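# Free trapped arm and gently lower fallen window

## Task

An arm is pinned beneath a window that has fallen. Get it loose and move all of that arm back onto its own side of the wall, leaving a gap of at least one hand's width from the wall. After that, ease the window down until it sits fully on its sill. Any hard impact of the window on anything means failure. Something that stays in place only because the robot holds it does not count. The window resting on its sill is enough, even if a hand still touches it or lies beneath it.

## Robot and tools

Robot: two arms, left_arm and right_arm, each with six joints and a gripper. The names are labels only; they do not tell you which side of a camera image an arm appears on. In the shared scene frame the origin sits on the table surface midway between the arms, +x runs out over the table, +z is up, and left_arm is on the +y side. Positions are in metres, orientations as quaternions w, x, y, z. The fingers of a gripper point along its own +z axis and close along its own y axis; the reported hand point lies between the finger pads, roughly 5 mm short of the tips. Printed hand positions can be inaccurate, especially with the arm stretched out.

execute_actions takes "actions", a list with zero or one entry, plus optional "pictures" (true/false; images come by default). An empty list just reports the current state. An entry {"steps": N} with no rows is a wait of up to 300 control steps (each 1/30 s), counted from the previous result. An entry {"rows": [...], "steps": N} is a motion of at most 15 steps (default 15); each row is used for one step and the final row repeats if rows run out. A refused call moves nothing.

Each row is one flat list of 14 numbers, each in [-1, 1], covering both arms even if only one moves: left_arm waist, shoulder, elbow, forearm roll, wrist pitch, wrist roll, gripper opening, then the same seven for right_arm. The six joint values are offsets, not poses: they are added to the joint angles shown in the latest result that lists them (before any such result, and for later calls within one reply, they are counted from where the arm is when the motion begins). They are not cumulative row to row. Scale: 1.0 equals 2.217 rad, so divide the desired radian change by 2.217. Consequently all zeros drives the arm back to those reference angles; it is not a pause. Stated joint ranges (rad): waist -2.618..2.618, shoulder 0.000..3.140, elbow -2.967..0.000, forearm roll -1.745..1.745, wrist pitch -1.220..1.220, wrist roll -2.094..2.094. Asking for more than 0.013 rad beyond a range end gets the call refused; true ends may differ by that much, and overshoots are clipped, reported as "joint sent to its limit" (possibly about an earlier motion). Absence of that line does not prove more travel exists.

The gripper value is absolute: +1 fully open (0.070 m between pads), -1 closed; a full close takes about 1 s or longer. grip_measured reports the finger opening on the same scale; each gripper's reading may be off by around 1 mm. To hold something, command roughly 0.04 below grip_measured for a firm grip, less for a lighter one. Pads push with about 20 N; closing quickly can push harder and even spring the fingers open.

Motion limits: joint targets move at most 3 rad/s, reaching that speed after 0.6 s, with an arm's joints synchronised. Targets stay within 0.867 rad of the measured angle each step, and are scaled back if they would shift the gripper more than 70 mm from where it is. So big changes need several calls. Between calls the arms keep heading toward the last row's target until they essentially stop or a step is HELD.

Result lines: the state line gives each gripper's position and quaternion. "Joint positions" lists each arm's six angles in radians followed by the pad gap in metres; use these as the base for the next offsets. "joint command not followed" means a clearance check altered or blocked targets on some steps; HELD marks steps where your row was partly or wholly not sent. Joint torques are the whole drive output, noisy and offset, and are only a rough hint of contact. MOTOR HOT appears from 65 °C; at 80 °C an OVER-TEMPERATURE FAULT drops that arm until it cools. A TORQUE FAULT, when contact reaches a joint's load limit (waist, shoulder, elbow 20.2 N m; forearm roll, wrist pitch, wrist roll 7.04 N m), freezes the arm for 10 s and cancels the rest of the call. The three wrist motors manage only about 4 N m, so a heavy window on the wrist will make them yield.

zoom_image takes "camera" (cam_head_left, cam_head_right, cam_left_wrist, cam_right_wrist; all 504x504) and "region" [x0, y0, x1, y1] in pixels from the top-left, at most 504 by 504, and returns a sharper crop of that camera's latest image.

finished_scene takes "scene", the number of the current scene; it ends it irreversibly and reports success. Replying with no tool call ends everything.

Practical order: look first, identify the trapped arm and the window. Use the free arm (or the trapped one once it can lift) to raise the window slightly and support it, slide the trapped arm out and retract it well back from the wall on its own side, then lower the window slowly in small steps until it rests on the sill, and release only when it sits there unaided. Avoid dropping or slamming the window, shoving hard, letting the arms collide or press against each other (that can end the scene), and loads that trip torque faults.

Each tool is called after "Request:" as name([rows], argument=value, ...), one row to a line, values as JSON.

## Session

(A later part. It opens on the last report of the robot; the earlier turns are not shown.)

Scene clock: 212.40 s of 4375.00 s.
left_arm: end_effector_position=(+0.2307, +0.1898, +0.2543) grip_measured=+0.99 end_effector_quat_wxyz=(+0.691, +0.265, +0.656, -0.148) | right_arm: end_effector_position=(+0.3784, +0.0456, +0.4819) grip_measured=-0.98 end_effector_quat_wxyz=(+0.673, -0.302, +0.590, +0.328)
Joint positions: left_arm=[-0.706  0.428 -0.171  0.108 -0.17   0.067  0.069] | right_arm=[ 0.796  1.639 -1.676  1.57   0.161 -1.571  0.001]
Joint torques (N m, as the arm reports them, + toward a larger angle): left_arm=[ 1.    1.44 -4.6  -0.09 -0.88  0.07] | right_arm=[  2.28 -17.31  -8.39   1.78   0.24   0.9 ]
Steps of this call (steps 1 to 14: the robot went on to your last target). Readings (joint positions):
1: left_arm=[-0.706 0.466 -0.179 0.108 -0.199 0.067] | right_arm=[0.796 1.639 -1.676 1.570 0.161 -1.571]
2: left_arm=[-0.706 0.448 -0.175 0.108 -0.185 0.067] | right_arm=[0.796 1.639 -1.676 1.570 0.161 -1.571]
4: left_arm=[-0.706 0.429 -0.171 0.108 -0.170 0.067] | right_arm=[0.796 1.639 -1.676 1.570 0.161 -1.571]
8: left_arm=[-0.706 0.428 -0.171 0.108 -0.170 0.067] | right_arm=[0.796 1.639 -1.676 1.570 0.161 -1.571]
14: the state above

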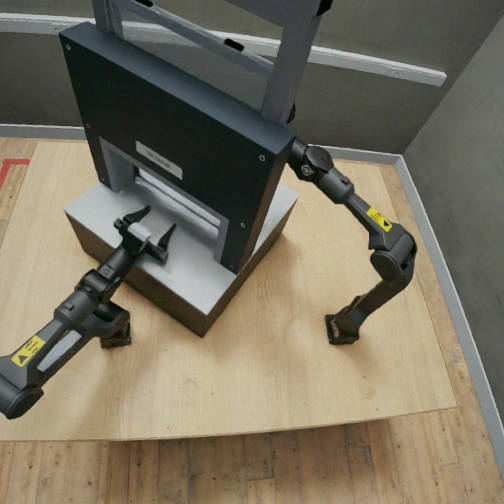

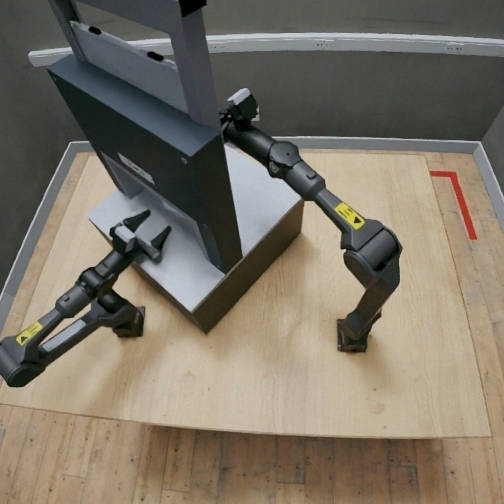

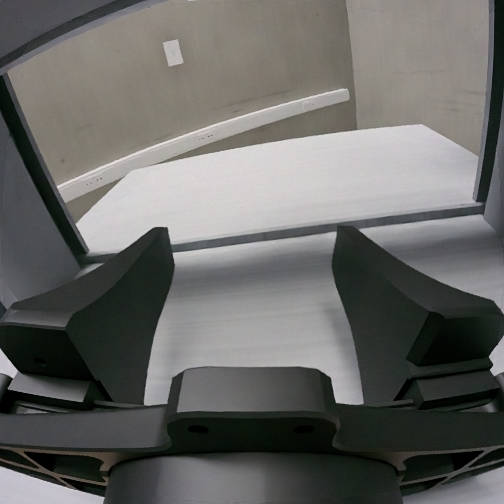

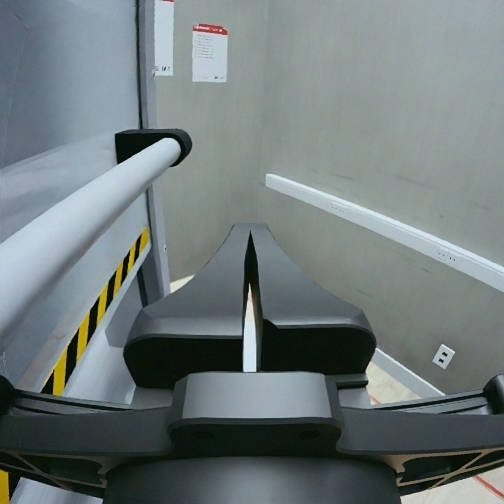

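Request:
execute_actions([
  {"rows": [[0,-0.101,-0.005,0,0.1069,0,1,0,0,0.0041,0,0,0,-1],[0,-0.101,-0.005,0,0.1069,0,1,0,0,0.0083,0,0,0,-1],[0,-0.101,-0.005,0,0.1069,0,1,0,0,0.0124,0,0,0,-1],[0,-0.101,-0.005,0,0.1069,0,1,0,0,0.0165,0,0,0,-1],[0,-0.101,-0.005,0,0.1069,0,1,0,0,0.0207,0,0,0,-1],[0,-0.101,-0.005,0,0.1069,0,1,0,0,0.0248,0,0,0,-1],[0,-0.101,-0.005,0,0.1069,0,1,0,0,0.0289,0,0,0,-1],[0,-0.101,-0.005,0,0.1069,0,1,0,0,0.0331,0,0,0,-1],[0,-0.101,-0.005,0,0.1069,0,1,0,0,0.0372,0,0,0,-1],[0,-0.101,-0.005,0,0.1069,0,1,0,0,0.0413,0,0,0,-1],[0,-0.101,-0.005,0,0.1069,0,1,0,0,0.0455,0,0,0,-1],[0,-0.101,-0.005,0,0.1069,0,1,0,0,0.0496,0,0,0,-1],[0,-0.101,-0.005,0,0.1069,0,1,0,0,0.0537,0,0,0,-1],[0,-0.101,-0.005,0,0.1069,0,1,0,0,0.0579,0,0,0,-1],[0,-0.101,-0.005,0,0.1069,0,1,0,0,0.0620,0,0,0,-1]], "steps": 15},
], pictures=false)

Request:
execute_actions([
  {"rows": [[0,0,0,0,0,0,1,0,0,0.0041,0,0,0,-1],[0,0,0,0,0,0,1,0,0,0.0083,0,0,0,-1],[0,0,0,0,0,0,1,0,0,0.0124,0,0,0,-1],[0,0,0,0,0,0,1,0,0,0.0165,0,0,0,-1],[0,0,0,0,0,0,1,0,0,0.0207,0,0,0,-1],[0,0,0,0,0,0,1,0,0,0.0248,0,0,0,-1],[0,0,0,0,0,0,1,0,0,0.0289,0,0,0,-1],[0,0,0,0,0,0,1,0,0,0.0331,0,0,0,-1],[0,0,0,0,0,0,1,0,0,0.0372,0,0,0,-1],[0,0,0,0,0,0,1,0,0,0.0413,0,0,0,-1],[0,0,0,0,0,0,1,0,0,0.0455,0,0,0,-1],[0,0,0,0,0,0,1,0,0,0.0496,0,0,0,-1],[0,0,0,0,0,0,1,0,0,0.0537,0,0,0,-1],[0,0,0,0,0,0,1,0,0,0.0579,0,0,0,-1],[0,0,0,0,0,0,1,0,0,0.0620,0,0,0,-1]], "steps": 15},
], pictures=false)

Request:
execute_actions([
  {"steps": 10},
])

Scene clock: 228.37 s of 4375.00 s.
left_arm: end_effector_position=(+0.2086, +0.2110, +0.2561) grip_measured=+0.99 end_effector_quat_wxyz=(+0.693, +0.257, +0.659, -0.138) | right_arm: end_effector_position=(+0.3826, +0.0500, +0.4221) grip_measured=-0.98 end_effector_quat_wxyz=(+0.631, -0.317, +0.634, +0.316)
Joint positions: left_arm=[-0.706  0.203 -0.182  0.108  0.068  0.067  0.069] | right_arm=[ 0.797  1.638 -1.546  1.57   0.162 -1.57   0.001]
Joint torques (N m, as the arm reports them, + toward a larger angle): left_arm=[ 1.    2.02 -5.39 -0.06 -0.92  0.07] | right_arm=[  2.04 -13.74  -6.77   1.29  -0.07   0.62]
Steps of this call (steps 1 to 30: the robot went on to your last target; steps 31 to 90: nothing new was sent; then 12.47 s passed at rest; steps 91 to 105: all 15 steps of this action). Readings (joint positions):
91: left_arm=[-0.706 0.428 -0.172 0.108 -0.169 0.067] | right_arm=[0.796 1.639 -1.675 1.570 0.161 -1.571]
92: left_arm=[-0.706 0.423 -0.172 0.108 -0.162 0.067] | right_arm=[0.796 1.639 -1.671 1.571 0.161 -1.570]
94: left_arm=[-0.706 0.394 -0.173 0.108 -0.131 0.067] | right_arm=[0.796 1.636 -1.651 1.572 0.161 -1.569]
98: left_arm=[-0.706 0.277 -0.179 0.108 -0.008 0.067] | right_arm=[0.796 1.637 -1.611 1.571 0.162 -1.570]
105: the state above

Scene clock: 228.87 s of 4375.00 s.
left_arm: end_effector_position=(+0.2086, +0.2110, +0.2562) grip_measured=+0.99 end_effector_quat_wxyz=(+0.693, +0.257, +0.659, -0.138) | right_arm: end_effector_position=(+0.3818, +0.0492, +0.3606) grip_measured=-0.98 end_effector_quat_wxyz=(+0.586, -0.330, +0.677, +0.301)
Joint positions: left_arm=[-0.706  0.203 -0.182  0.108  0.067  0.067  0.069] | right_arm=[ 0.797  1.639 -1.417  1.57   0.161 -1.571  0.001]
Joint torques (N m, as the arm reports them, + toward a larger angle): left_arm=[ 1.01  1.59 -4.94 -0.06 -0.81  0.07] | right_arm=[  1.76 -16.02  -6.95   1.64   0.1    0.89]
Steps of this call (steps 1 to 15: all 15 steps of this action). Readings (joint positions):
1: left_arm=[-0.706 0.203 -0.182 0.108 0.067 0.067] | right_arm=[0.797 1.638 -1.538 1.570 0.162 -1.571]
2: left_arm=[-0.706 0.203 -0.182 0.108 0.067 0.067] | right_arm=[0.797 1.638 -1.533 1.569 0.162 -1.571]
4: left_arm=[-0.706 0.203 -0.182 0.108 0.067 0.067] | right_arm=[0.797 1.638 -1.519 1.570 0.162 -1.571]
8: left_arm=[-0.706 0.203 -0.182 0.108 0.067 0.067] | right_arm=[0.797 1.638 -1.481 1.570 0.162 -1.571]
15: the state above

Scene clock: 229.20 s of 4375.00 s.
left_arm: end_effector_position=(+0.2086, +0.2110, +0.2562) grip_measured=+0.99 end_effector_quat_wxyz=(+0.693, +0.257, +0.659, -0.138) | right_arm: end_effector_position=(+0.3817, +0.0491, +0.3552) grip_measured=-0.98 end_effector_quat_wxyz=(+0.582, -0.331, +0.680, +0.299)
Joint positions: left_arm=[-0.706  0.203 -0.182  0.108  0.067  0.067  0.069] | right_arm=[ 0.797  1.64  -1.406  1.569  0.161 -1.571  0.001]
Joint torques (N m, as the arm reports them, + toward a larger angle): left_arm=[ 1.    1.7  -4.9  -0.06 -0.74  0.07] | right_arm=[  1.57 -18.64 -10.01   1.98   0.33   0.93]
Steps of this call (steps 1 to 10: the robot went on to your last target). Readings (joint positions):
1: left_arm=[-0.706 0.203 -0.182 0.108 0.067 0.067] | right_arm=[0.797 1.640 -1.409 1.570 0.161 -1.571]
2: left_arm=[-0.706 0.203 -0.182 0.108 0.067 0.067] | right_arm=[0.797 1.640 -1.405 1.570 0.161 -1.571]
4: left_arm=[-0.706 0.203 -0.182 0.108 0.067 0.067] | right_arm=[0.797 1.640 -1.405 1.569 0.161 -1.571]
8: left_arm=[-0.706 0.203 -0.182 0.108 0.067 0.067] | right_arm=[0.797 1.640 -1.405 1.569 0.161 -1.571]
10: the state above

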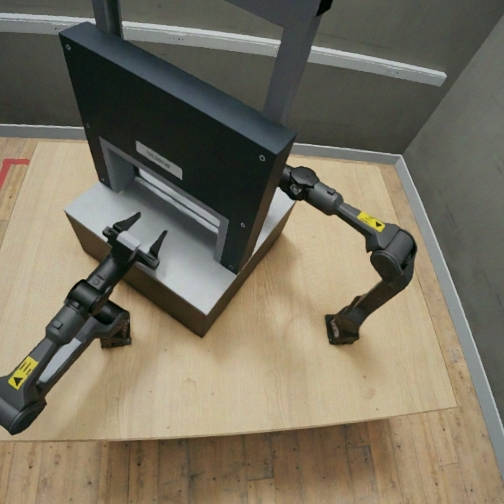

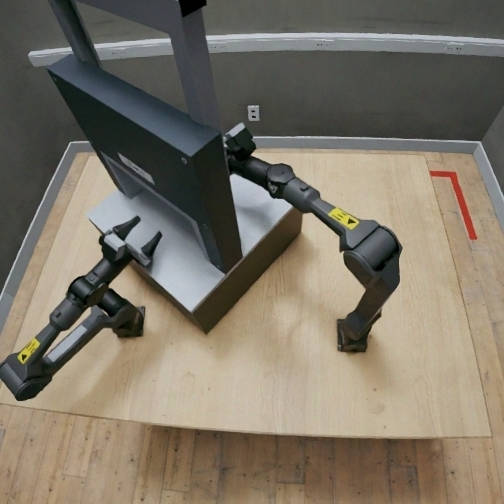

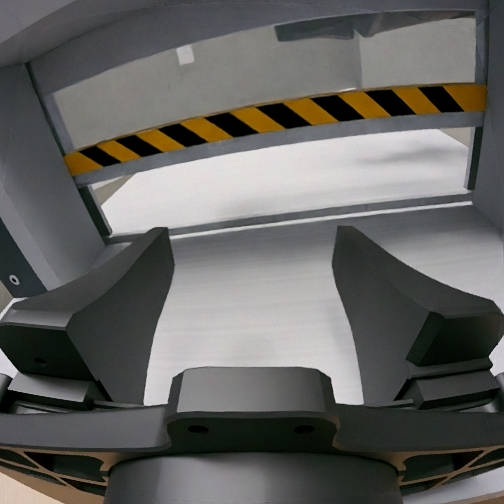

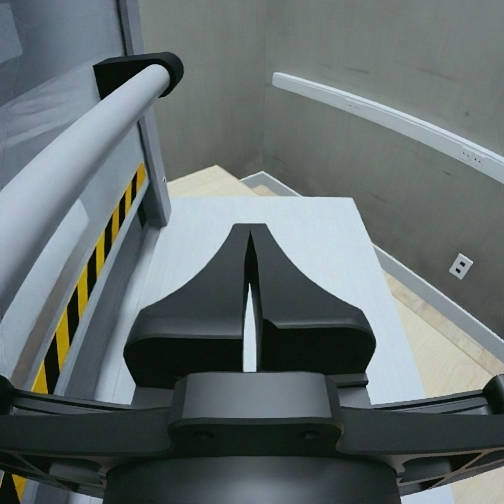

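Request:
execute_actions([
  {"rows": [[0,0,0,0,0,0,1,0,0.0007,0.0016,0,0,0,-1],[0,0,0,0,0,0,1,0,0.0014,0.0033,0,0,0,-1],[0,0,0,0,0,0,1,0,0.0021,0.0049,0,0,0,-1],[0,0,0,0,0,0,1,0,0.0028,0.0065,0,0,0,-1],[0,0,0,0,0,0,1,0,0.0035,0.0081,0,0,0,-1],[0,0,0,0,0,0,1,0,0.0042,0.0098,0,0,0,-1],[0,0,0,0,0,0,1,0,0.0049,0.0114,0,0,0,-1],[0,0,0,0,0,0,1,0,0.0055,0.0130,0,0,0,-1],[0,0,0,0,0,0,1,0,0.0062,0.0146,0,0,0,-1],[0,0,0,0,0,0,1,0,0.0069,0.0163,0,0,0,-1],[0,0,0,0,0,0,1,0,0.0076,0.0179,0,0,0,-1],[0,0,0,0,0,0,1,0,0.0083,0.0195,0,0,0,-1],[0,0,0,0,0,0,1,0,0.0090,0.0211,0,0,0,-1],[0,0,0,0,0,0,1,0,0.0097,0.0228,0,0,0,-1],[0,0,0,0,0,0,1,0,0.0104,0.0244,0,0,0,-1]], "steps": 15},
], pictures=false)

Request:
execute_actions([
  {"rows": [[0,0,0,0,0,0,1,0,0.0001,0.0003,0,0,0,-1],[0,0,0,0,0,0,1,0,0.0003,0.0006,0,0,0,-1],[0,0,0,0,0,0,1,0,0.0004,0.0010,0,0,0,-1],[0,0,0,0,0,0,1,0,0.0006,0.0013,0,0,0,-1],[0,0,0,0,0,0,1,0,0.0007,0.0016,0,0,0,-1],[0,0,0,0,0,0,1,0,0.0008,0.0019,0,0,0,-1],[0,0,0,0,0,0,1,0,0.0010,0.0022,0,0,0,-1],[0,0,0,0,0,0,1,0,0.0011,0.0026,0,0,0,-1],[0,0,0,0,0,0,1,0,0.0013,0.0029,0,0,0,-1],[0,0,0,0,0,0,1,0,0.0014,0.0032,0,0,0,-1],[0,0,0,0,0,0,1,0,0.0015,0.0035,0,0,0,-1],[0,0,0,0,0,0,1,0,0.0017,0.0038,0,0,0,-1],[0,0,0,0,0,0,1,0,0.0018,0.0042,0,0,0,-1],[0,0,0,0,0,0,1,0,0.0020,0.0045,0,0,0,-1],[0,0,0,0,0,0,1,0,0.0021,0.0048,0,0,0,-1]], "steps": 15},
])

Scene clock: 240.20 s of 4375.00 s.
left_arm: end_effector_position=(+0.2086, +0.2110, +0.2561) grip_measured=+0.99 end_effector_quat_wxyz=(+0.693, +0.257, +0.659, -0.138) | right_arm: end_effector_position=(+0.3822, +0.0499, +0.3198) grip_measured=-0.98 end_effector_quat_wxyz=(+0.555, -0.338, +0.702, +0.291)
Joint positions: left_arm=[-0.706  0.203 -0.182  0.108  0.068  0.067  0.069] | right_arm=[ 0.797  1.661 -1.354  1.569  0.163 -1.571  0.001]
Joint torques (N m, as the arm reports them, + toward a larger angle): left_arm=[ 0.99  1.6  -4.6  -0.06 -0.87  0.07] | right_arm=[  1.84 -14.75  -7.51   1.51   0.01   0.66]
Steps of this call (steps 1 to 15: the robot went on to your last target; steps 16 to 90: nothing new was sent; then 7.50 s passed at rest; steps 91 to 105: all 15 steps of this action). Readings (joint positions):
91: left_arm=[-0.706 0.203 -0.182 0.108 0.068 0.067] | right_arm=[0.797 1.638 -1.409 1.570 0.162 -1.570]
92: left_arm=[-0.706 0.203 -0.182 0.108 0.068 0.067] | right_arm=[0.797 1.638 -1.407 1.570 0.162 -1.570]
94: left_arm=[-0.706 0.203 -0.182 0.108 0.068 0.067] | right_arm=[0.796 1.640 -1.398 1.570 0.163 -1.570]
98: left_arm=[-0.706 0.203 -0.182 0.108 0.068 0.067] | right_arm=[0.796 1.645 -1.381 1.570 0.164 -1.570]
105: the state above

Scene clock: 240.70 s of 4375.00 s.
left_arm: end_effector_position=(+0.2086, +0.2110, +0.2561) grip_measured=+0.99 end_effector_quat_wxyz=(+0.693, +0.257, +0.659, -0.138) | right_arm: end_effector_position=(+0.3822, +0.0498, +0.3129) grip_measured=-0.98 end_effector_quat_wxyz=(+0.549, -0.339, +0.707, +0.289)
Joint positions: left_arm=[-0.706  0.203 -0.182  0.108  0.068  0.067  0.069] | right_arm=[ 0.797  1.665 -1.343  1.569  0.163 -1.571  0.001]
Joint torques (N m, as the arm reports them, + toward a larger angle): left_arm=[ 0.99  1.63 -4.59 -0.06 -0.84  0.07] | right_arm=[  1.57 -14.91  -7.47   1.66   0.21   0.89]
Steps of this call (steps 1 to 15: all 15 steps of this action). Readings (joint positions):
1: left_arm=[-0.706 0.203 -0.182 0.108 0.068 0.067] | right_arm=[0.797 1.662 -1.351 1.569 0.163 -1.571]
2: left_arm=[-0.706 0.203 -0.182 0.108 0.068 0.067] | right_arm=[0.797 1.662 -1.350 1.568 0.163 -1.572]
4: left_arm=[-0.706 0.203 -0.182 0.108 0.068 0.067] | right_arm=[0.797 1.662 -1.350 1.568 0.163 -1.572]
8: left_arm=[-0.706 0.203 -0.182 0.108 0.068 0.067] | right_arm=[0.797 1.663 -1.349 1.569 0.163 -1.571]
15: the state above

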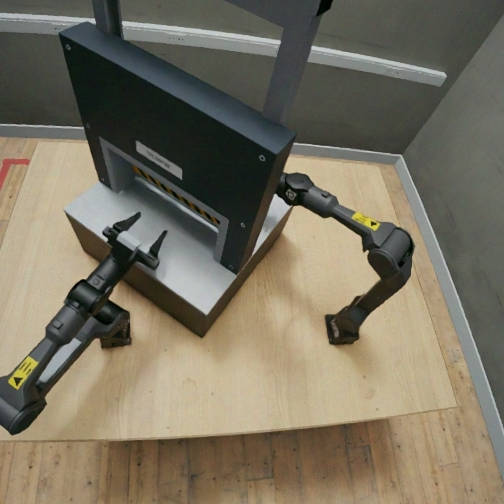

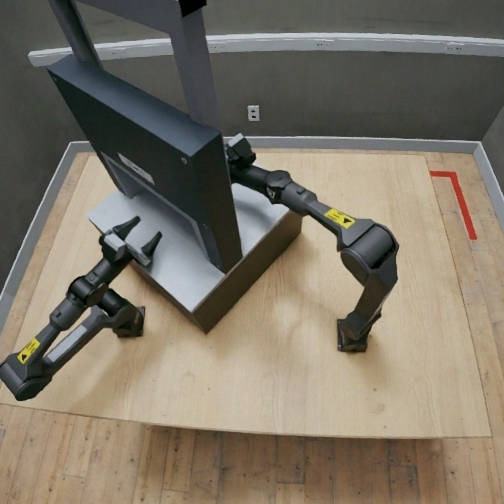

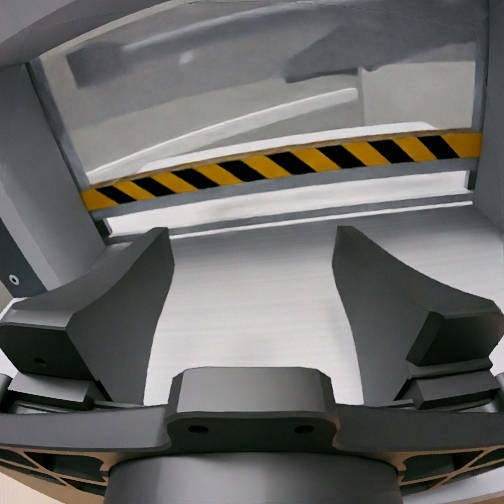

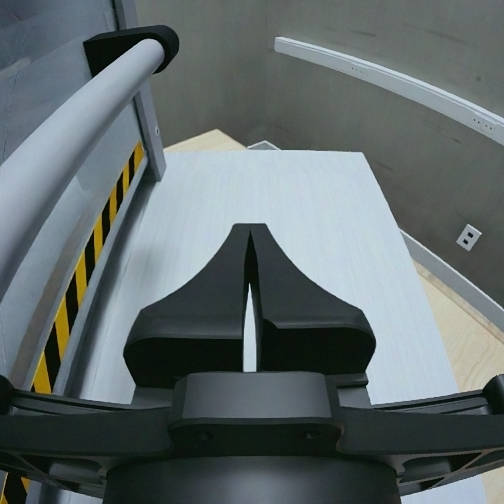

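Request:
execute_actions([
  {"rows": [[0,0,0,0,0,0,1,0,0.0003,0.0008,0,0,0,-1],[0,0,0,0,0,0,1,0,0.0007,0.0016,0,0,0,-1],[0,0,0,0,0,0,1,0,0.0010,0.0024,0,0,0,-1],[0,0,0,0,0,0,1,0,0.0014,0.0032,0,0,0,-1],[0,0,0,0,0,0,1,0,0.0017,0.0040,0,0,0,-1],[0,0,0,0,0,0,1,0,0.0021,0.0048,0,0,0,-1],[0,0,0,0,0,0,1,0,0.0024,0.0056,0,0,0,-1],[0,0,0,0,0,0,1,0,0.0028,0.0064,0,0,0,-1],[0,0,0,0,0,0,1,0,0.0031,0.0072,0,0,0,-1],[0,0,0,0,0,0,1,0,0.0035,0.0080,0,0,0,-1],[0,0,0,0,0,0,1,0,0.0038,0.0088,0,0,0,-1],[0,0,0,0,0,0,1,0,0.0042,0.0096,0,0,0,-1],[0,0,0,0,0,0,1,0,0.0045,0.0104,0,0,0,-1],[0,0,0,0,0,0,1,0,0.0049,0.0112,0,0,0,-1],[0,0,0,0,0,0,1,0,0.0052,0.0120,0,0,0,-1]], "steps": 15},
], pictures=false)

Request:
execute_actions([
  {"rows": [[0,0,0,0,0,0,1,0,0.0001,0.0003,0,0,0,-1],[0,0,0,0,0,0,1,0,0.0003,0.0006,0,0,0,-1],[0,0,0,0,0,0,1,0,0.0004,0.0010,0,0,0,-1],[0,0,0,0,0,0,1,0,0.0006,0.0013,0,0,0,-1],[0,0,0,0,0,0,1,0,0.0007,0.0016,0,0,0,-1],[0,0,0,0,0,0,1,0,0.0008,0.0019,0,0,0,-1],[0,0,0,0,0,0,1,0,0.0010,0.0022,0,0,0,-1],[0,0,0,0,0,0,1,0,0.0011,0.0026,0,0,0,-1],[0,0,0,0,0,0,1,0,0.0013,0.0029,0,0,0,-1],[0,0,0,0,0,0,1,0,0.0014,0.0032,0,0,0,-1],[0,0,0,0,0,0,1,0,0.0015,0.0035,0,0,0,-1],[0,0,0,0,0,0,1,0,0.0017,0.0038,0,0,0,-1],[0,0,0,0,0,0,1,0,0.0018,0.0042,0,0,0,-1],[0,0,0,0,0,0,1,0,0.0020,0.0045,0,0,0,-1],[0,0,0,0,0,0,1,0,0.0021,0.0048,0,0,0,-1]], "steps": 15},
], pictures=false)

Request:
execute_actions([
  {"rows": [[0,0,0,0,0,0,1,0,0.0001,0.0003,0,0,0,-1],[0,0,0,0,0,0,1,0,0.0003,0.0006,0,0,0,-1],[0,0,0,0,0,0,1,0,0.0004,0.0010,0,0,0,-1],[0,0,0,0,0,0,1,0,0.0006,0.0013,0,0,0,-1],[0,0,0,0,0,0,1,0,0.0007,0.0016,0,0,0,-1],[0,0,0,0,0,0,1,0,0.0008,0.0019,0,0,0,-1],[0,0,0,0,0,0,1,0,0.0010,0.0022,0,0,0,-1],[0,0,0,0,0,0,1,0,0.0011,0.0026,0,0,0,-1],[0,0,0,0,0,0,1,0,0.0013,0.0029,0,0,0,-1],[0,0,0,0,0,0,1,0,0.0014,0.0032,0,0,0,-1],[0,0,0,0,0,0,1,0,0.0015,0.0035,0,0,0,-1],[0,0,0,0,0,0,1,0,0.0017,0.0038,0,0,0,-1],[0,0,0,0,0,0,1,0,0.0018,0.0042,0,0,0,-1],[0,0,0,0,0,0,1,0,0.0020,0.0045,0,0,0,-1],[0,0,0,0,0,0,1,0,0.0021,0.0048,0,0,0,-1]], "steps": 15},
], pictures=false)

Request:
execute_actions([
  {"rows": [[0,0,0,0,0,0,1,0,0.0001,0.0003,0,0,0,-1],[0,0,0,0,0,0,1,0,0.0003,0.0006,0,0,0,-1],[0,0,0,0,0,0,1,0,0.0004,0.0010,0,0,0,-1],[0,0,0,0,0,0,1,0,0.0006,0.0013,0,0,0,-1],[0,0,0,0,0,0,1,0,0.0007,0.0016,0,0,0,-1],[0,0,0,0,0,0,1,0,0.0008,0.0019,0,0,0,-1],[0,0,0,0,0,0,1,0,0.0010,0.0022,0,0,0,-1],[0,0,0,0,0,0,1,0,0.0011,0.0026,0,0,0,-1],[0,0,0,0,0,0,1,0,0.0013,0.0029,0,0,0,-1],[0,0,0,0,0,0,1,0,0.0014,0.0032,0,0,0,-1],[0,0,0,0,0,0,1,0,0.0015,0.0035,0,0,0,-1],[0,0,0,0,0,0,1,0,0.0017,0.0038,0,0,0,-1],[0,0,0,0,0,0,1,0,0.0018,0.0042,0,0,0,-1],[0,0,0,0,0,0,1,0,0.0020,0.0045,0,0,0,-1],[0,0,0,0,0,0,1,0,0.0021,0.0048,0,0,0,-1]], "steps": 15},
], pictures=false)

Request:
execute_actions([
  {"rows": [[0,0,0,0,0,0,1,0,0.0001,0.0003,0,0,0,-1],[0,0,0,0,0,0,1,0,0.0003,0.0006,0,0,0,-1],[0,0,0,0,0,0,1,0,0.0004,0.0010,0,0,0,-1],[0,0,0,0,0,0,1,0,0.0006,0.0013,0,0,0,-1],[0,0,0,0,0,0,1,0,0.0007,0.0016,0,0,0,-1],[0,0,0,0,0,0,1,0,0.0008,0.0019,0,0,0,-1],[0,0,0,0,0,0,1,0,0.0010,0.0022,0,0,0,-1],[0,0,0,0,0,0,1,0,0.0011,0.0026,0,0,0,-1],[0,0,0,0,0,0,1,0,0.0013,0.0029,0,0,0,-1],[0,0,0,0,0,0,1,0,0.0014,0.0032,0,0,0,-1],[0,0,0,0,0,0,1,0,0.0015,0.0035,0,0,0,-1],[0,0,0,0,0,0,1,0,0.0017,0.0038,0,0,0,-1],[0,0,0,0,0,0,1,0,0.0018,0.0042,0,0,0,-1],[0,0,0,0,0,0,1,0,0.0020,0.0045,0,0,0,-1],[0,0,0,0,0,0,1,0,0.0021,0.0048,0,0,0,-1]], "steps": 15},
])

Scene clock: 278.27 s of 4375.00 s.
left_arm: end_effector_position=(+0.2086, +0.2110, +0.2561) grip_measured=+0.99 end_effector_quat_wxyz=(+0.693, +0.257, +0.659, -0.138) | right_arm: end_effector_position=(+0.3829, +0.0498, +0.2935) grip_measured=-0.98 end_effector_quat_wxyz=(+0.535, -0.341, +0.719, +0.284)
Joint positions: left_arm=[-0.706  0.203 -0.182  0.108  0.068  0.067  0.069] | right_arm=[ 0.797  1.68  -1.319  1.57   0.16  -1.57   0.001]
Joint torques (N m, as the arm reports them, + toward a larger angle): left_arm=[ 1.01  1.55 -4.61 -0.06 -0.85  0.07] | right_arm=[  0.76 -21.61  -5.88   1.1    1.35   0.45]
Steps of this call (steps 1 to 15: the robot went on to your last target; steps 16 to 90: nothing new was sent; then 34.07 s passed at rest; steps 91 to 105: all 15 steps of this action). Readings (joint positions):
91: left_arm=[-0.706 0.203 -0.182 0.108 0.068 0.067] | right_arm=[0.797 1.665 -1.343 1.569 0.163 -1.571]
92: left_arm=[-0.706 0.203 -0.182 0.108 0.068 0.067] | right_arm=[0.797 1.666 -1.343 1.569 0.163 -1.571]
94: left_arm=[-0.706 0.203 -0.182 0.108 0.068 0.067] | right_arm=[0.797 1.667 -1.340 1.569 0.163 -1.571]
98: left_arm=[-0.706 0.203 -0.182 0.108 0.068 0.067] | right_arm=[0.797 1.675 -1.333 1.570 0.159 -1.570]
105: the state above

Scene clock: 278.77 s of 4375.00 s.
left_arm: end_effector_position=(+0.2086, +0.2110, +0.2561) grip_measured=+0.99 end_effector_quat_wxyz=(+0.693, +0.257, +0.659, -0.138) | right_arm: end_effector_position=(+0.3827, +0.0496, +0.2862) grip_measured=-0.98 end_effector_quat_wxyz=(+0.529, -0.343, +0.724, +0.282)
Joint positions: left_arm=[-0.706  0.203 -0.182  0.108  0.068  0.067  0.069] | right_arm=[ 0.797  1.685 -1.308  1.57   0.16  -1.57   0.001]
Joint torques (N m, as the arm reports them, + toward a larger angle): left_arm=[ 1.    1.53 -4.59 -0.06 -0.85  0.07] | right_arm=[  1.01 -19.36  -6.28   1.22   0.86   0.59]
Steps of this call (steps 1 to 15: all 15 steps of this action). Readings (joint positions):
1: left_arm=[-0.706 0.203 -0.182 0.108 0.068 0.067] | right_arm=[0.797 1.681 -1.318 1.570 0.160 -1.570]
2: left_arm=[-0.706 0.203 -0.182 0.108 0.068 0.067] | right_arm=[0.797 1.682 -1.318 1.570 0.160 -1.570]
4: left_arm=[-0.706 0.203 -0.182 0.108 0.068 0.067] | right_arm=[0.797 1.682 -1.316 1.570 0.160 -1.570]
8: left_arm=[-0.706 0.203 -0.182 0.108 0.068 0.067] | right_arm=[0.797 1.683 -1.314 1.570 0.160 -1.570]
15: the state above

Scene clock: 279.27 s of 4375.00 s.
left_arm: end_effector_position=(+0.2086, +0.2110, +0.2561) grip_measured=+0.99 end_effector_quat_wxyz=(+0.693, +0.257, +0.659, -0.138) | right_arm: end_effector_position=(+0.3823, +0.0492, +0.2789) grip_measured=-0.98 end_effector_quat_wxyz=(+0.523, -0.344, +0.728, +0.280)
Joint positions: left_arm=[-0.706  0.203 -0.182  0.108  0.068  0.067  0.069] | right_arm=[ 0.797  1.69  -1.298  1.57   0.16  -1.57   0.001]
Joint torques (N m, as the arm reports them, + toward a larger angle): left_arm=[ 1.    1.55 -4.57 -0.06 -0.85  0.07] | right_arm=[  0.99 -19.58  -6.32   1.18   0.88   0.53]
Steps of this call (steps 1 to 15: all 15 steps of this action). Readings (joint positions):
1: left_arm=[-0.706 0.203 -0.182 0.108 0.068 0.067] | right_arm=[0.797 1.685 -1.308 1.570 0.160 -1.570]
2: left_arm=[-0.706 0.203 -0.182 0.108 0.068 0.067] | right_arm=[0.797 1.686 -1.307 1.570 0.160 -1.570]
4: left_arm=[-0.706 0.203 -0.182 0.108 0.068 0.067] | right_arm=[0.797 1.686 -1.306 1.570 0.160 -1.570]
8: left_arm=[-0.706 0.203 -0.182 0.108 0.068 0.067] | right_arm=[0.797 1.687 -1.303 1.570 0.160 -1.570]
15: the state above

Scene clock: 279.77 s of 4375.00 s.
left_arm: end_effector_position=(+0.2086, +0.2110, +0.2561) grip_measured=+0.99 end_effector_quat_wxyz=(+0.693, +0.257, +0.659, -0.138) | right_arm: end_effector_position=(+0.3820, +0.0489, +0.2735) grip_measured=-0.98 end_effector_quat_wxyz=(+0.518, -0.344, +0.732, +0.279)
Joint positions: left_arm=[-0.706  0.203 -0.182  0.108  0.068  0.067  0.069] | right_arm=[ 0.797  1.693 -1.29   1.572  0.16  -1.569  0.001]
Joint torques (N m, as the arm reports them, + toward a larger angle): left_arm=[ 0.99  1.54 -4.59 -0.06 -0.85  0.06] | right_arm=[  0.94 -18.35  -4.12   0.52   0.9    0.29]
Steps of this call (steps 1 to 15: all 15 steps of this action). Readings (joint positions):
1: left_arm=[-0.706 0.203 -0.182 0.108 0.068 0.067] | right_arm=[0.797 1.690 -1.297 1.570 0.160 -1.570]
2: left_arm=[-0.706 0.203 -0.182 0.108 0.068 0.067] | right_arm=[0.797 1.690 -1.297 1.570 0.160 -1.570]
4: left_arm=[-0.706 0.203 -0.182 0.108 0.068 0.067] | right_arm=[0.797 1.691 -1.295 1.570 0.160 -1.570]
8: left_arm=[-0.706 0.203 -0.182 0.108 0.068 0.067] | right_arm=[0.797 1.692 -1.292 1.570 0.160 -1.570]
15: the state above

Scene clock: 280.27 s of 4375.00 s.
left_arm: end_effector_position=(+0.2086, +0.2110, +0.2561) grip_measured=+0.99 end_effector_quat_wxyz=(+0.693, +0.257, +0.659, -0.138) | right_arm: end_effector_position=(+0.3811, +0.0482, +0.2695) grip_measured=-0.98 end_effector_quat_wxyz=(+0.515, -0.344, +0.734, +0.279)
Joint positions: left_arm=[-0.706  0.203 -0.182  0.108  0.068  0.067  0.069] | right_arm=[ 0.797  1.693 -1.281  1.573  0.16  -1.568  0.001]
Joint torques (N m, as the arm reports them, + toward a larger angle): left_arm=[ 1.01  1.55 -4.59 -0.06 -0.84  0.07] | right_arm=[  0.5  -12.73  -2.2   -0.35   0.87  -0.22]
Steps of this call (steps 1 to 15: all 15 steps of this action). Readings (joint positions):
1: left_arm=[-0.706 0.203 -0.182 0.108 0.068 0.067] | right_arm=[0.797 1.693 -1.290 1.572 0.160 -1.568]
2: left_arm=[-0.706 0.203 -0.182 0.108 0.068 0.067] | right_arm=[0.797 1.693 -1.289 1.573 0.160 -1.568]
4: left_arm=[-0.706 0.203 -0.182 0.108 0.068 0.067] | right_arm=[0.797 1.693 -1.289 1.573 0.160 -1.568]
8: left_arm=[-0.706 0.203 -0.182 0.108 0.068 0.067] | right_arm=[0.797 1.693 -1.288 1.574 0.159 -1.567]
15: the state above

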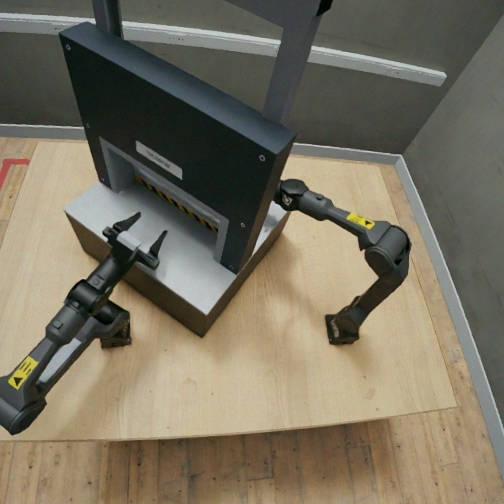

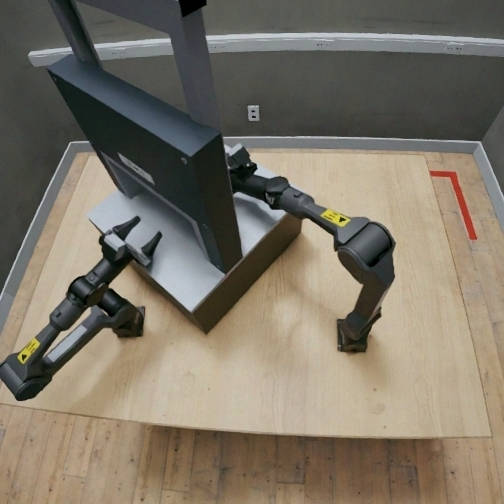

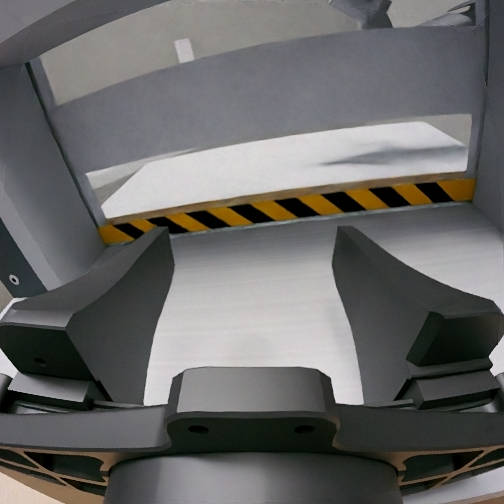

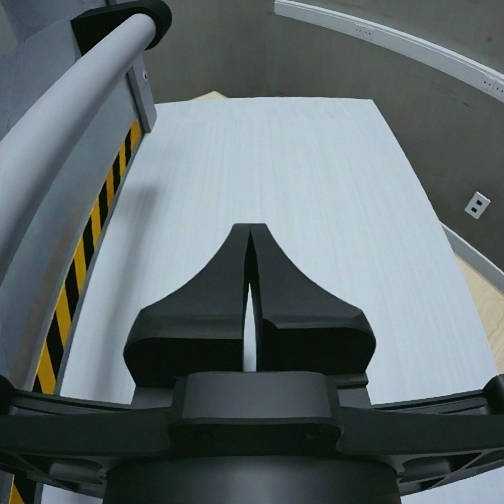

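Request:
execute_actions([
  {"rows": [[0.1,0,0,0,0,0,1,0,0.0014,0.0032,0,0,0,-1],[0.2,0,0,0,0,0,1,0,0.0028,0.0064,0,0,0,-1],[0.3,0,0,0,0,0,1,0,0.0042,0.0096,0,0,0,-1],[0.4,0,0,0,0,0,1,0,0.0042,0.0096,0,0,0,-1]], "steps": 15},
], pictures=false)

Request:
execute_actions([
  {"steps": 25},
])

Scene clock: 283.90 s of 4375.00 s.
left_arm: end_effector_position=(+0.2402, +0.3152, +0.2561) grip_measured=+0.99 end_effector_quat_wxyz=(+0.705, +0.069, +0.704, +0.054) | right_arm: end_effector_position=(+0.3802, +0.0471, +0.2549) grip_measured=-0.98 end_effector_quat_wxyz=(+0.503, -0.346, +0.743, +0.275)
Joint positions: left_arm=[-0.159  0.203 -0.182  0.108  0.068  0.067  0.069] | right_arm=[ 0.797  1.703 -1.26   1.573  0.159 -1.568  0.001]
Joint torques (N m, as the arm reports them, + toward a larger angle): left_arm=[ 1.27  1.54 -4.53 -0.06 -0.85  0.07] | right_arm=[ -0.11 -11.12  -3.25   0.19  -0.03   0.17]
Steps of this call (steps 1 to 15: the robot went on to your last target; steps 16 to 90: nothing new was sent; then 0.13 s passed at rest; steps 91 to 105: all 15 steps of this action). Readings (joint positions):
91: left_arm=[-0.705 0.203 -0.182 0.108 0.068 0.067] | right_arm=[0.797 1.698 -1.279 1.572 0.160 -1.569]
92: left_arm=[-0.699 0.203 -0.182 0.108 0.068 0.067] | right_arm=[0.797 1.697 -1.276 1.573 0.160 -1.568]
94: left_arm=[-0.668 0.203 -0.182 0.108 0.068 0.067] | right_arm=[0.797 1.702 -1.262 1.573 0.160 -1.568]
98: left_arm=[-0.539 0.203 -0.182 0.108 0.068 0.067] | right_arm=[0.797 1.704 -1.260 1.573 0.159 -1.568]
105: the state above

Scene clock: 284.73 s of 4375.00 s.
left_arm: end_effector_position=(+0.2301, +0.3827, +0.2561) grip_measured=+0.99 end_effector_quat_wxyz=(+0.686, -0.051, +0.706, +0.172) | right_arm: end_effector_position=(+0.3801, +0.0470, +0.2550) grip_measured=-0.98 end_effector_quat_wxyz=(+0.503, -0.346, +0.743, +0.274)
Joint positions: left_arm=[ 0.181  0.203 -0.182  0.108  0.068  0.067  0.069] | right_arm=[ 0.797  1.702 -1.259  1.573  0.159 -1.568  0.001]
Joint torques (N m, as the arm reports them, + toward a larger angle): left_arm=[ 0.4   1.55 -4.61 -0.06 -0.85  0.07] | right_arm=[  0.43 -11.14  -2.99   0.09   0.01   0.05]
Steps of this call (steps 1 to 25: the robot went on to your last target). Readings (joint positions):
1: left_arm=[-0.103 0.203 -0.182 0.108 0.068 0.067] | right_arm=[0.797 1.703 -1.260 1.573 0.159 -1.568]
2: left_arm=[-0.048 0.203 -0.182 0.108 0.068 0.067] | right_arm=[0.797 1.703 -1.260 1.573 0.159 -1.568]
4: left_arm=[0.043 0.203 -0.182 0.108 0.068 0.067] | right_arm=[0.797 1.703 -1.260 1.573 0.159 -1.568]
8: left_arm=[0.155 0.203 -0.182 0.108 0.068 0.067] | right_arm=[0.797 1.702 -1.260 1.573 0.159 -1.568]
25: the state above

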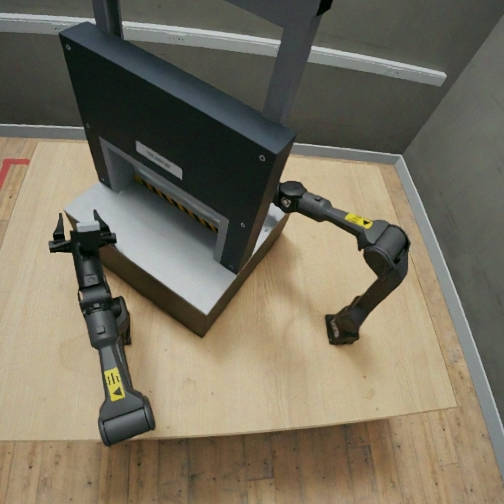

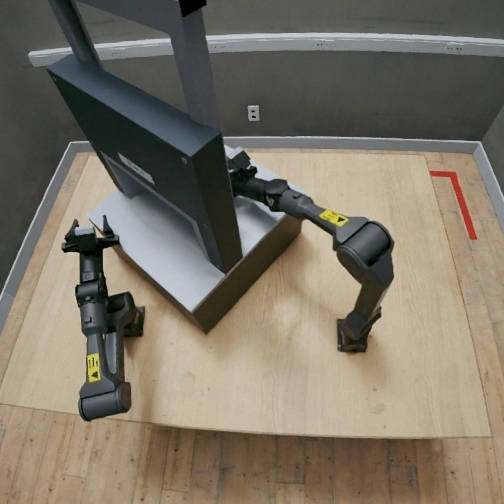

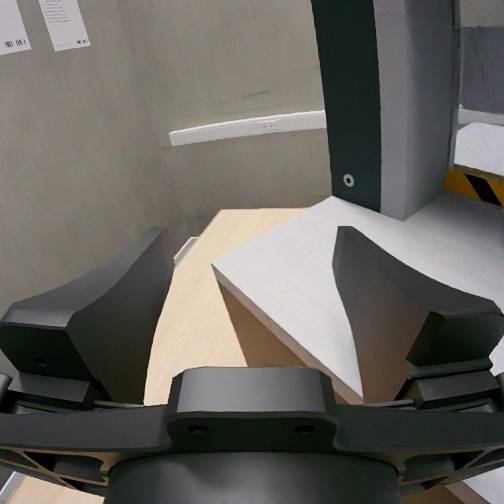

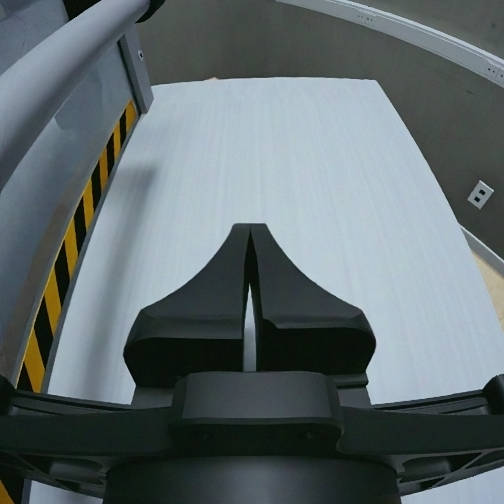

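The window is down on its sill and the right hand no longer carries any load. The left arm is well clear of the wall, so I'm ending scene 2.

Request:
finished_scene(scene=2)

The scene is finished: the task was done.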